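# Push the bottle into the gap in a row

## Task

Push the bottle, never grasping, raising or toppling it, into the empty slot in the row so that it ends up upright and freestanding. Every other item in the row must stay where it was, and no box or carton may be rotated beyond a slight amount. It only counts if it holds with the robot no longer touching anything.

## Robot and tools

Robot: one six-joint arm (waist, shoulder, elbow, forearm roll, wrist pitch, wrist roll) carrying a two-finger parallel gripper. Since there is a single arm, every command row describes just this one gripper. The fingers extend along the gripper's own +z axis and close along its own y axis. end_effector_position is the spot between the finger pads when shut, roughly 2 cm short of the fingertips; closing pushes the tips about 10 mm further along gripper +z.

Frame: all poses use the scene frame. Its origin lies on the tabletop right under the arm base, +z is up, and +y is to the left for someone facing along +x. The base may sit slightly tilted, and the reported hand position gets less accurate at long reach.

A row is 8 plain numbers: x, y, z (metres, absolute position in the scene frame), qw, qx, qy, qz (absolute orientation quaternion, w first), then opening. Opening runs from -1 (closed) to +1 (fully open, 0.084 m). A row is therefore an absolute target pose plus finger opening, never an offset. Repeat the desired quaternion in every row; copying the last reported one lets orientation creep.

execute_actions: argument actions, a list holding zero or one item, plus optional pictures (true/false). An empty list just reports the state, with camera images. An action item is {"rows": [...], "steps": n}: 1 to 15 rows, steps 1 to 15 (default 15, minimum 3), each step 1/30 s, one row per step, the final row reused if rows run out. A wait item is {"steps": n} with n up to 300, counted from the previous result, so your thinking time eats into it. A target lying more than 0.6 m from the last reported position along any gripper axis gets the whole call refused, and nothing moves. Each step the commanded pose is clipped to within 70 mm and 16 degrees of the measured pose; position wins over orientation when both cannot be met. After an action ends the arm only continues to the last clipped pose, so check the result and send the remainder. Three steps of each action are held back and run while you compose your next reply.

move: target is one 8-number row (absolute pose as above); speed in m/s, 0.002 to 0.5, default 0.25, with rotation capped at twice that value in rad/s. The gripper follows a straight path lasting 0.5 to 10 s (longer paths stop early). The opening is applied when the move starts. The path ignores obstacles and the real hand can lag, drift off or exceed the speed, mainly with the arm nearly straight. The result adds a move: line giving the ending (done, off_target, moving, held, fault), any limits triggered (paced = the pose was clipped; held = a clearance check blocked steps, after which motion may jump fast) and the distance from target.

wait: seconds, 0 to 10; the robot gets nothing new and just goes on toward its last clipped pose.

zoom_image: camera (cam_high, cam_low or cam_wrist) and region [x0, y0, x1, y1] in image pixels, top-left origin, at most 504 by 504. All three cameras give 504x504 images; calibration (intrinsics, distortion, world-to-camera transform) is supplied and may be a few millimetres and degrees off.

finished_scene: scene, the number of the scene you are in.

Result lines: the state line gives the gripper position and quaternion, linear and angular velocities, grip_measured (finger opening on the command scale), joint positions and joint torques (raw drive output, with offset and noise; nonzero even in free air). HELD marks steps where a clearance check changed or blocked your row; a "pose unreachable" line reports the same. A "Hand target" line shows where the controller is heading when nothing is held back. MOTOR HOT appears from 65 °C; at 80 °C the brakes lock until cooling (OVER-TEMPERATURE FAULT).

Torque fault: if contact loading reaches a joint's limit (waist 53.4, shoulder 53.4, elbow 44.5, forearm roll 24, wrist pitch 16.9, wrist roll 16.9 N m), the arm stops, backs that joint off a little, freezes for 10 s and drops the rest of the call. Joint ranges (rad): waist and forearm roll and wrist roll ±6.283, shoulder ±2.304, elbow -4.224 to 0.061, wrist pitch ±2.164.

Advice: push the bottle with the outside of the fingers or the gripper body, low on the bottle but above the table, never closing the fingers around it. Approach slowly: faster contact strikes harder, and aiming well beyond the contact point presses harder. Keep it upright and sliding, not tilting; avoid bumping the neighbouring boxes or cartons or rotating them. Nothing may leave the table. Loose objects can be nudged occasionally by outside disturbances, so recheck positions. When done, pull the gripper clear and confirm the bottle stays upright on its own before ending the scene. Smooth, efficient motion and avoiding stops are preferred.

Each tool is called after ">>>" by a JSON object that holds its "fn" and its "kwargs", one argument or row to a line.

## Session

>>> {"fn": "execute_actions", "kwargs": {
  "actions": []
}}

Scene clock: 0.00 s of 4500.00 s.
end_effector_position=(+0.6258, +0.1233, +0.2240) grip_measured=+1.00 end_effector_quat_wxyz=(-0.167, +0.273, +0.944, -0.084) end_effector_velocity=(+0.000, -0.000, +0.000) end_effector_angular_velocity=(+0.000, -0.001, +0.002)
Joint positions: [ 0.037 -0.884 -1.559  0.013 -0.921 -2.401  0.084]
Joint velocities: [-0.     0.    -0.    -0.001  0.    -0.001  0.   ]
Joint torques (N m, as the arm reports them, + toward a larger angle): no reading
Hand target: +0.626, +0.123, +0.224; -0.167, +0.273, +0.944, -0.084
camera_calibration (this result's frames):
cam_wrist: T_world_to_cam=[[0.477364, 0.83607, -0.270391, -0.302442], [0.797335, -0.541466, -0.266593, -0.307629], [-0.369298, -0.0883298, -0.925104, 0.577401], [0, 0, 0, 1]] pos_world=[0.602891, 0.137294, 0.370366]

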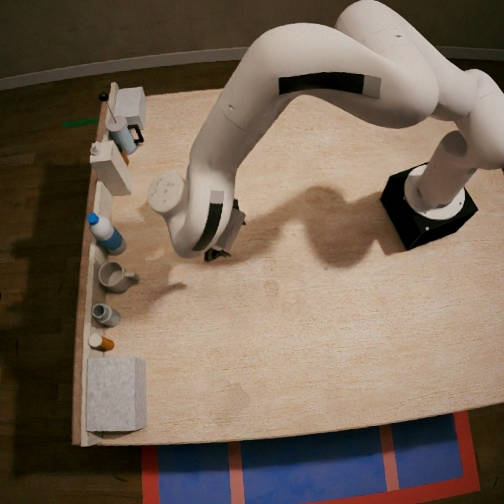

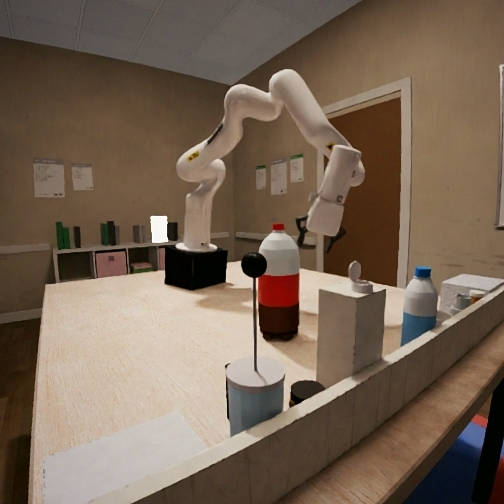

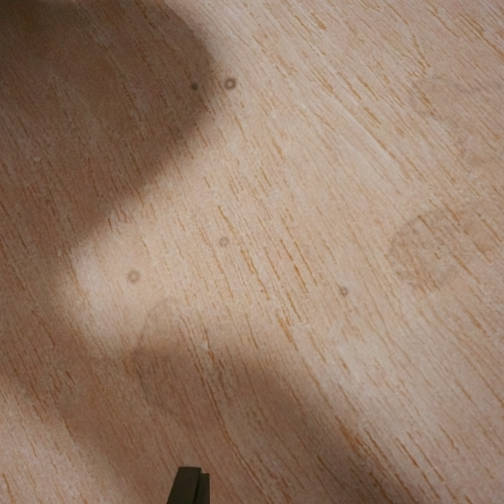

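>>> {"fn": "move", "kwargs": {
  "target": [0.45,0.2,0.3,-0.167,0.273,0.944,-0.084,-0.2]
}}

>>> {"fn": "move", "kwargs": {
  "target": [0.48,-0.03,0.15,0.5,0,0.866,0,-0.2]
}}

Scene clock: 1.50 s of 4500.00 s.
end_effector_position=(+0.4501, +0.2004, +0.2993) grip_measured=-0.22 end_effector_quat_wxyz=(-0.167, +0.273, +0.944, -0.084) end_effector_velocity=(-0.001, +0.002, +0.002) end_effector_angular_velocity=(+0.002, -0.003, +0.003)
Joint positions: [ 0.242 -0.473 -1.026  0.085 -0.793 -2.253  0.035]
Joint velocities: [ 0.004  0.005  0.002  0.001 -0.    -0.    -0.   ]
Joint torques (N m, as the arm reports them, + toward a larger angle): [ 7.7  50.54 -9.61  1.33 -0.41  0.71]
Hand target: +0.450, +0.201, +0.300; -0.167, +0.273, +0.944, -0.084
Off the commanded pose: 0.001 m, 0 deg.
Kept back: nothing.
move: done
camera_calibration (this result's frames):
cam_wrist: T_world_to_cam=[[0.477991, 0.836111, -0.269153, -0.263291], [0.797282, -0.541585, -0.266509, -0.105737], [-0.368601, -0.0872019, -0.925489, 0.588542], [0, 0, 0, 1]] pos_world=[0.42709, 0.214197, 0.445644]

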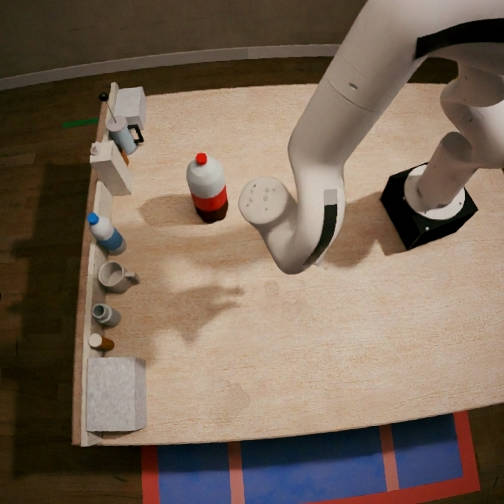

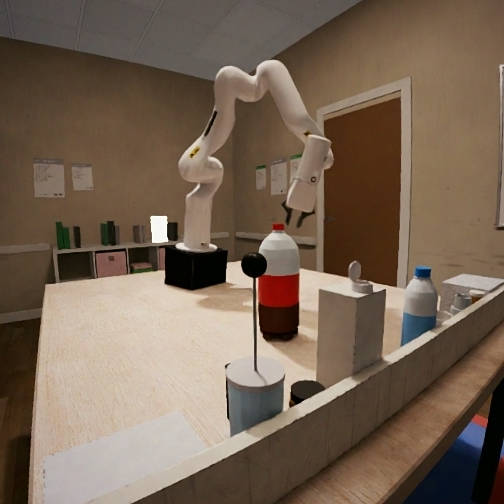

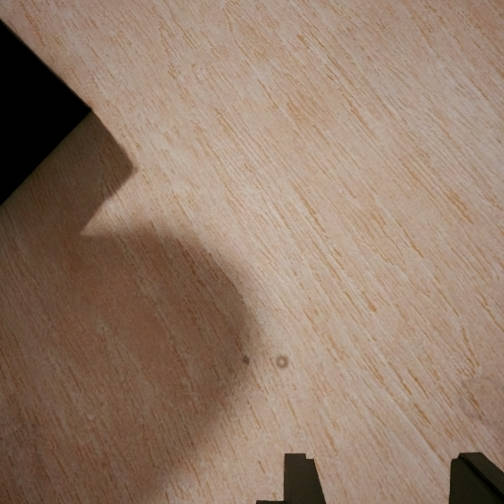

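Scene clock: 5.13 s of 4500.00 s.
end_effector_position=(+0.4789, -0.0298, +0.1503) grip_measured=-0.21 end_effector_quat_wxyz=(+0.498, -0.001, +0.867, -0.001) end_effector_velocity=(-0.002, -0.001, -0.002) end_effector_angular_velocity=(-0.000, +0.002, +0.001)
Joint positions: [-0.284 -0.982 -0.489 -3.276 -1.658 -0.035  0.035]
Joint velocities: [-0.005 -0.007 -0.001 -0.005 -0.004 -0.004 -0.   ]
Joint torques (N m, as the arm reports them, + toward a larger angle): [ 5.19 42.8   4.01  1.44 -1.14  0.72]
Hand target: +0.479, -0.030, +0.150; +0.498, -0.001, +0.867, -0.001
Off the commanded pose: 0.001 m, 0 deg.
Kept back: nothing.
move: done; limits=paced
camera_calibration (this result's frames):
cam_wrist: T_world_to_cam=[[0.0184246, 0.999709, -0.0155801, 0.062142], [0.501255, 0.00424704, 0.865289, -0.305128], [0.865103, -0.0237522, -0.501031, -0.211556], [0, 0, 0, 1]] pos_world=[0.33482, -0.0658529, 0.158996]

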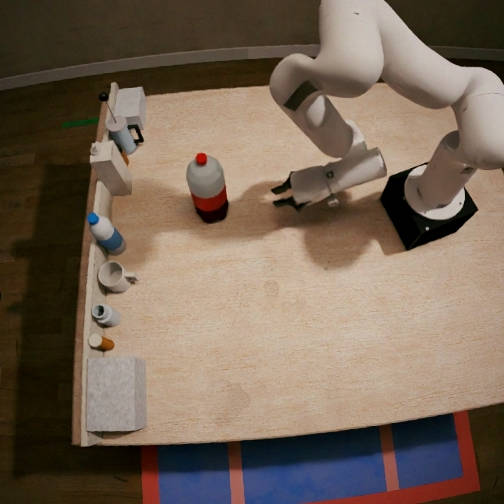

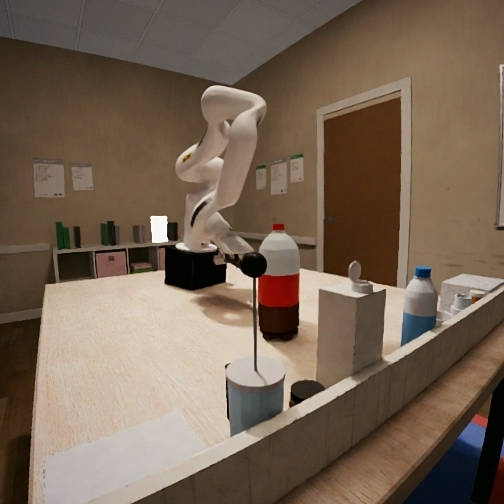

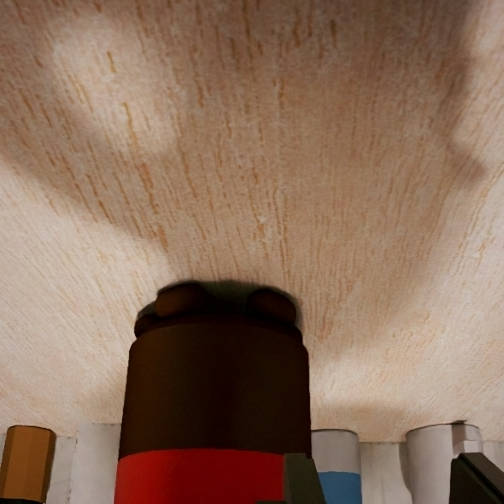

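>>> {"fn": "move", "kwargs": {
  "target": [0.58,-0.08,0.06,0.5,0,0.866,0,-0.2],
  "speed": 0.15
}}

>>> {"fn": "move", "kwargs": {
  "target": [0.83,-0.088,0.06,0.5,0,0.866,0,-0.2],
  "speed": 0.05
}}

>>> {"fn": "zoom_image", "kwargs": {
  "camera": "cam_high",
  "region": [60,130,220,290]
}}

Scene clock: 6.73 s of 4500.00 s.
end_effector_position=(+0.5800, -0.0803, +0.0603) grip_measured=-0.21 end_effector_quat_wxyz=(+0.500, -0.000, +0.866, -0.000) end_effector_velocity=(+0.001, -0.000, -0.001) end_effector_angular_velocity=(+0.000, -0.001, +0.000)
Joint positions: [-0.372 -1.197 -0.881 -3.36  -1.483 -0.036  0.035]
Joint velocities: [ 0.    -0.002 -0.003 -0.     0.001  0.001 -0.   ]
Joint torques (N m, as the arm reports them, + toward a larger angle): [ 3.84 53.32  0.91  1.68 -1.08  0.68]
Hand target: +0.580, -0.080, +0.060; +0.500, -0.000, +0.866, -0.000
Off the commanded pose: 0.000 m, 0 deg.
Kept back: nothing.
move: done
camera_calibration (this result's frames):
cam_wrist: T_world_to_cam=[[0.0180562, 0.999757, -0.0126168, 0.109444], [0.496676, 0.00198298, 0.867934, -0.275381], [0.867748, -0.0219381, -0.49652, -0.346949], [0, 0, 0, 1]] pos_world=[0.435864, -0.116482, 0.068126]

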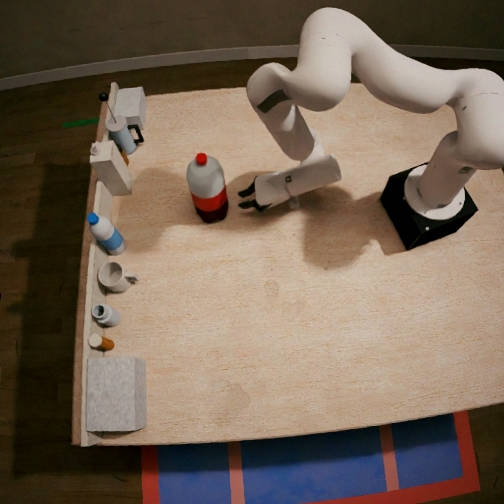

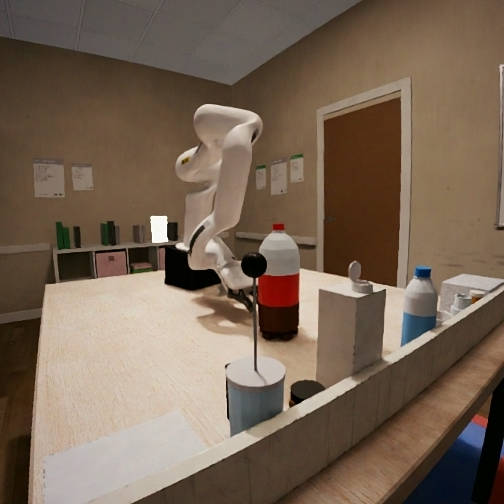

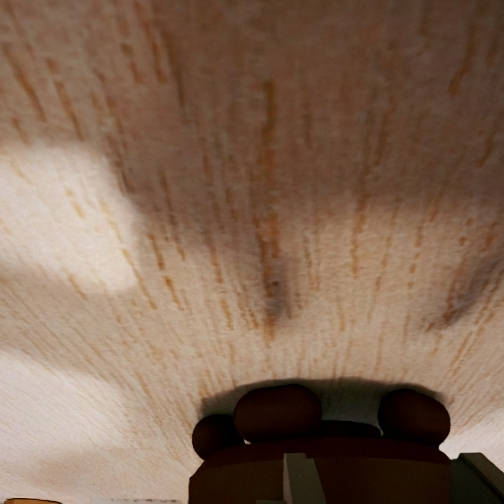

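Scene clock: 12.03 s of 4500.00 s.
end_effector_position=(+0.8299, -0.0889, +0.0602) grip_measured=-0.21 end_effector_quat_wxyz=(+0.500, +0.000, +0.866, -0.000) end_effector_velocity=(+0.001, +0.000, +0.000) end_effector_angular_velocity=(-0.000, +0.000, +0.001)
Joint positions: [-0.299 -1.303 -1.531 -3.327 -0.95   0.082  0.035]
Joint velocities: [ 0.     0.    -0.001 -0.002  0.002  0.     0.   ]
Joint torques (N m, as the arm reports them, + toward a larger angle): [ 4.46 69.67 -9.11  1.37 -1.24  0.61]
Hand target: +0.830, -0.089, +0.060; +0.500, +0.000, +0.866, -0.000
Off the commanded pose: 0.001 m, 0 deg.
Kept back: nothing.
move: done
camera_calibration (this result's frames):
cam_wrist: T_world_to_cam=[[0.018439, 0.999748, -0.0127846, 0.113234], [0.496725, 0.00193716, 0.867906, -0.399487], [0.867712, -0.0223538, -0.496564, -0.564056], [0, 0, 0, 1]] pos_world=[0.685785, -0.12504, 0.0680747]

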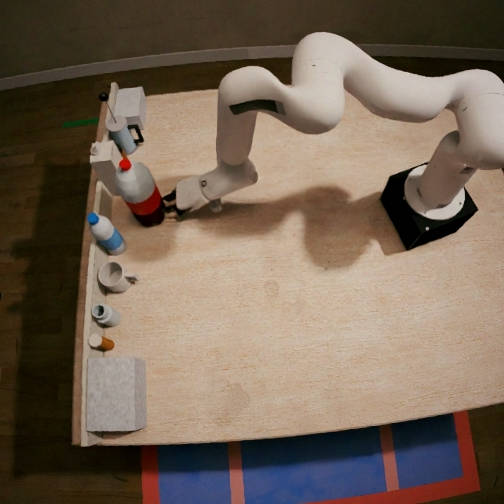

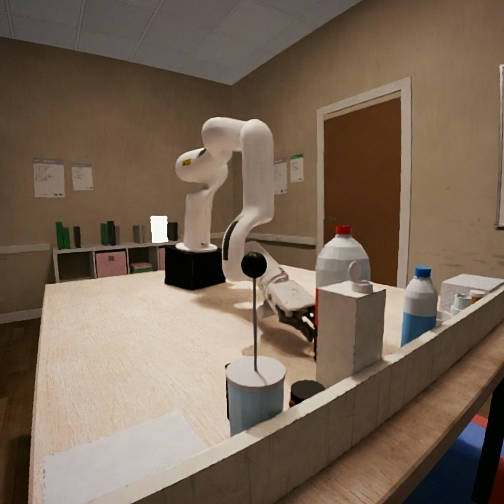

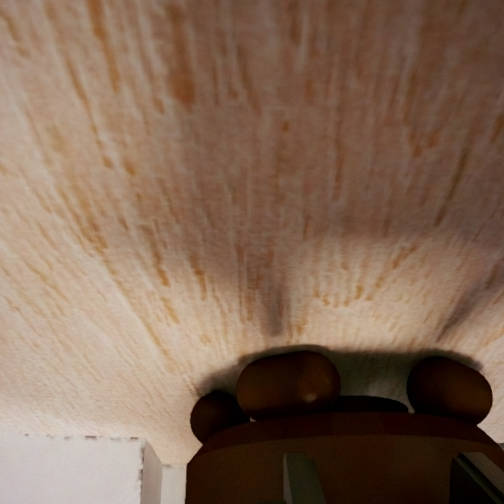

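Region (60, 130, 220, 290) of cam_high's 504x504 image, scaled by 3.150, with more detail than that image has.

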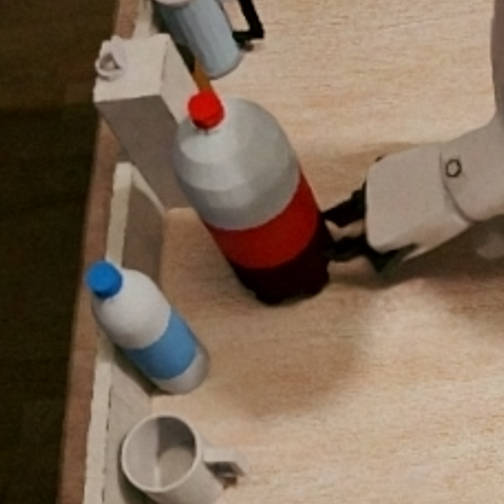

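>>> {"fn": "move", "kwargs": {
  "target": [0.907,-0.09,0.06,0.5,0,0.866,0,-0.2],
  "speed": 0.04
}}

>>> {"fn": "move", "kwargs": {
  "target": [0.85,-0.09,0.08,0.5,0,0.866,0,-0.2],
  "speed": 0.1
}}

Scene clock: 14.50 s of 4500.00 s.
end_effector_position=(+0.9070, -0.0903, +0.0600) grip_measured=-0.21 end_effector_quat_wxyz=(+0.500, +0.000, +0.866, -0.000) end_effector_velocity=(+0.001, -0.001, +0.001) end_effector_angular_velocity=(-0.001, -0.001, -0.001)
Joint positions: [-0.285 -1.414 -1.83  -3.341 -0.765  0.124  0.035]
Joint velocities: [-0.001 -0.    -0.003 -0.     0.002 -0.     0.   ]
Joint torques (N m, as the arm reports them, + toward a larger angle): [  3.83  74.76 -10.51   0.83  -1.28   0.66]
Hand target: +0.907, -0.090, +0.060; +0.500, +0.000, +0.866, -0.000
Off the commanded pose: 0.000 m, 0 deg.
Kept back: nothing.
move: done
camera_calibration (this result's frames):
cam_wrist: T_world_to_cam=[[0.0182874, 0.999753, -0.0125959, 0.113301], [0.496689, 0.00184958, 0.867927, -0.437556], [0.867736, -0.0221284, -0.496533, -0.631065], [0, 0, 0, 1]] pos_world=[0.762855, -0.126428, 0.0678498]

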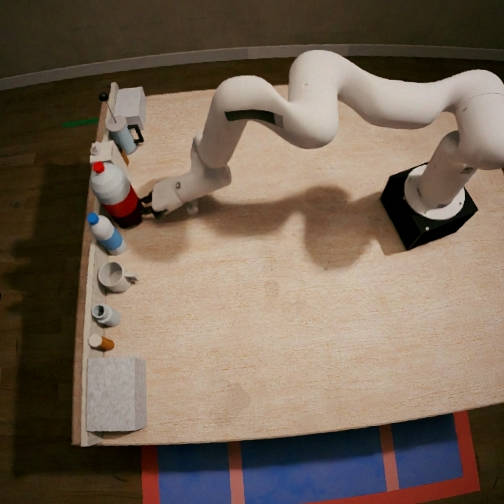

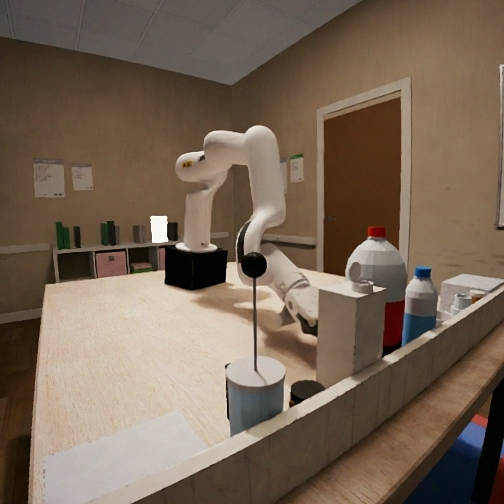

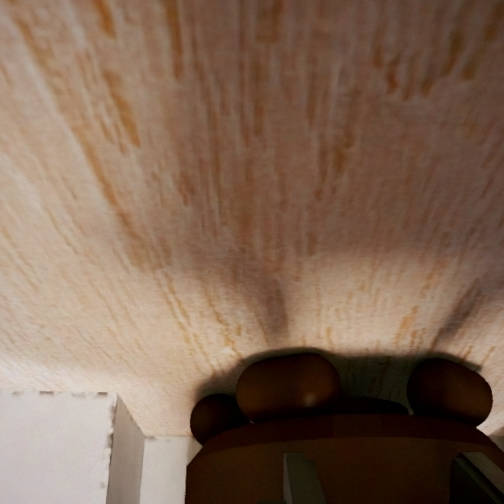

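Scene clock: 15.47 s of 4500.00 s.
end_effector_position=(+0.8500, -0.0897, +0.0799) grip_measured=-0.21 end_effector_quat_wxyz=(+0.500, -0.000, +0.866, +0.000) end_effector_velocity=(-0.000, -0.000, +0.002) end_effector_angular_velocity=(-0.002, -0.002, +0.000)
Joint positions: [-0.298 -1.28  -1.562 -3.333 -0.898  0.094  0.035]
Joint velocities: [-0.     0.003  0.003  0.001 -0.002 -0.003 -0.   ]
Joint torques (N m, as the arm reports them, + toward a larger angle): [ 3.49 70.97 -7.94  0.78 -1.17  0.53]
Hand target: +0.850, -0.090, +0.080; +0.500, -0.000, +0.866, +0.000
Off the commanded pose: 0.000 m, 0 deg.
Kept back: nothing.
move: done
camera_calibration (this result's frames):
cam_wrist: T_world_to_cam=[[0.0179928, 0.999761, -0.0123864, 0.114237], [0.49648, 0.00181932, 0.868046, -0.426293], [0.867861, -0.0217681, -0.496329, -0.571847], [0, 0, 0, 1]] pos_world=[0.705874, -0.125882, 0.0876323]

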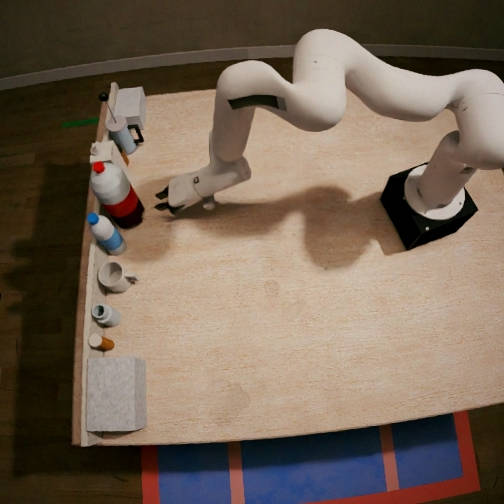

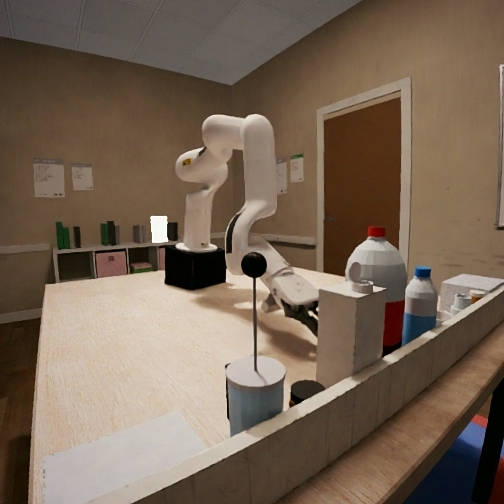

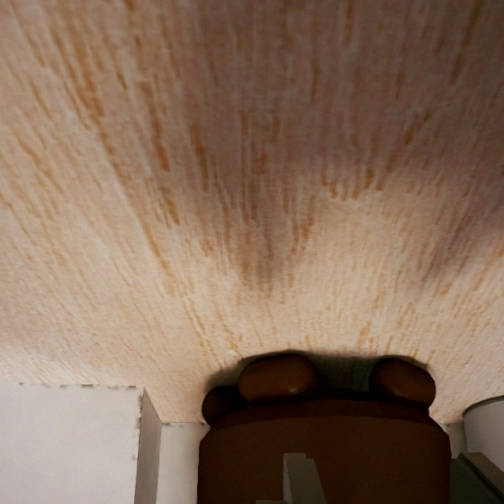

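About 1 cm shallower than in scene 1, so one more nudge.

>>> {"fn": "move", "kwargs": {
  "target": [0.918,-0.091,0.06,0.5,0,0.866,0,-0.2],
  "speed": 0.05
}}

>>> {"fn": "move", "kwargs": {
  "target": [0.87,-0.09,0.08,0.5,0,0.866,0,-0.2],
  "speed": 0.1
}}

>>> {"fn": "finished_scene", "kwargs": {
  "scene": 2
}}

Scene clock: 17.47 s of 4500.00 s.
end_effector_position=(+0.9181, -0.0913, +0.0601) grip_measured=-0.21 end_effector_quat_wxyz=(+0.500, +0.000, +0.866, -0.000) end_effector_velocity=(+0.000, -0.001, -0.000) end_effector_angular_velocity=(-0.002, -0.000, +0.000)
Joint positions: [-0.285 -1.435 -1.882 -3.347 -0.735  0.132  0.035]
Joint velocities: [-0.001 -0.002 -0.003 -0.001  0.001 -0.001  0.   ]
Joint torques (N m, as the arm reports them, + toward a larger angle): [  3.18  75.45 -11.26   0.61  -1.3    0.61]
Hand target: +0.918, -0.091, +0.060; +0.500, +0.000, +0.866, -0.000
Off the commanded pose: 0.000 m, 0 deg.
Kept back: nothing.
move: done
camera_calibration (this result's frames):
cam_wrist: T_world_to_cam=[[0.0183098, 0.999753, -0.0125828, 0.114083], [0.496649, 0.00182816, 0.867949, -0.443079], [0.867758, -0.0221413, -0.496493, -0.640706], [0, 0, 0, 1]] pos_world=[0.773944, -0.127431, 0.0678991]

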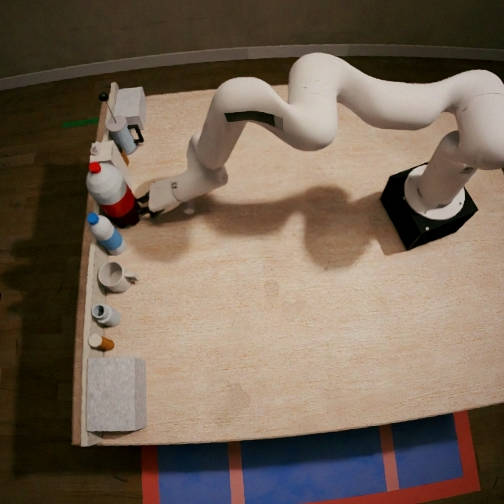

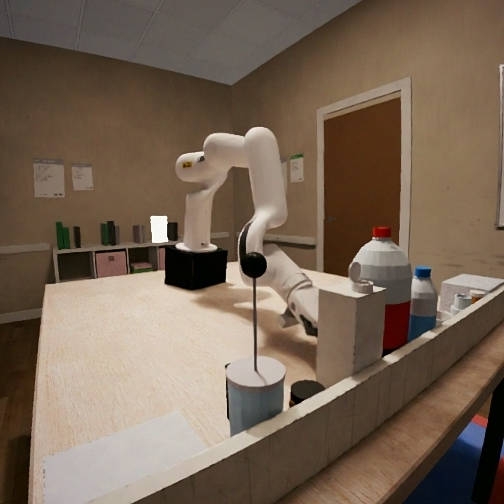

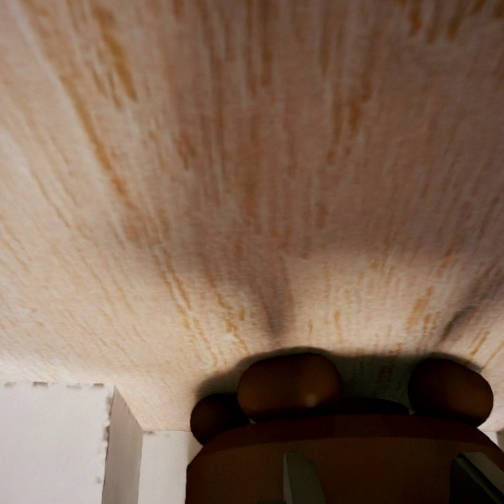

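Scene clock: 18.37 s of 4500.00 s.
end_effector_position=(+0.8699, -0.0898, +0.0798) grip_measured=-0.21 end_effector_quat_wxyz=(+0.500, -0.000, +0.866, +0.000) end_effector_velocity=(-0.000, +0.000, +0.001) end_effector_angular_velocity=(-0.001, -0.001, +0.001)
Joint positions: [-0.293 -1.307 -1.635 -3.335 -0.852  0.104  0.035]
Joint velocities: [ 0.     0.003  0.003 -0.    -0.001 -0.001 -0.   ]
Joint torques (N m, as the arm reports them, + toward a larger angle): [ 2.68 71.69 -9.02  0.82 -1.03  0.67]
Hand target: +0.870, -0.090, +0.080; +0.500, -0.000, +0.866, +0.000
Off the commanded pose: 0.000 m, 0 deg.
Kept back: nothing.
move: done
camera_calibration (this result's frames):
cam_wrist: T_world_to_cam=[[0.0180082, 0.999761, -0.0123882, 0.113904], [0.496534, 0.00181193, 0.868016, -0.436229], [0.867831, -0.0217825, -0.496382, -0.589147], [0, 0, 0, 1]] pos_world=[0.725831, -0.125919, 0.0876225]

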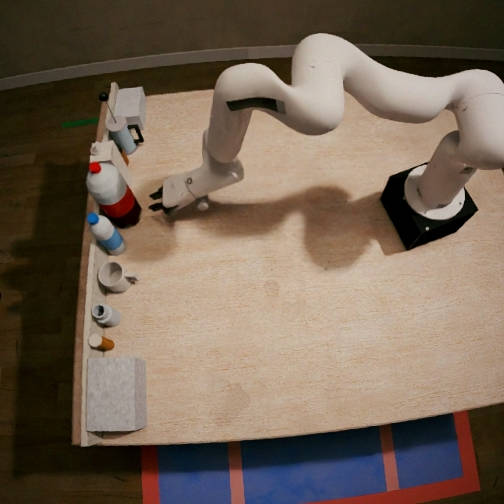

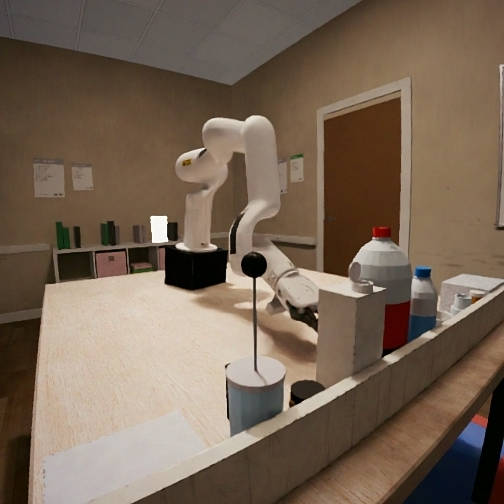

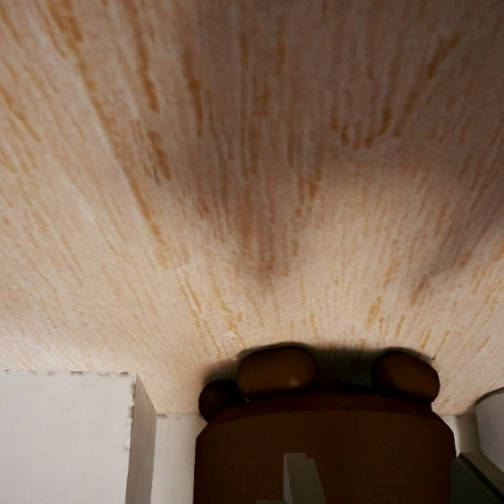

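The scene is finished: the task was done.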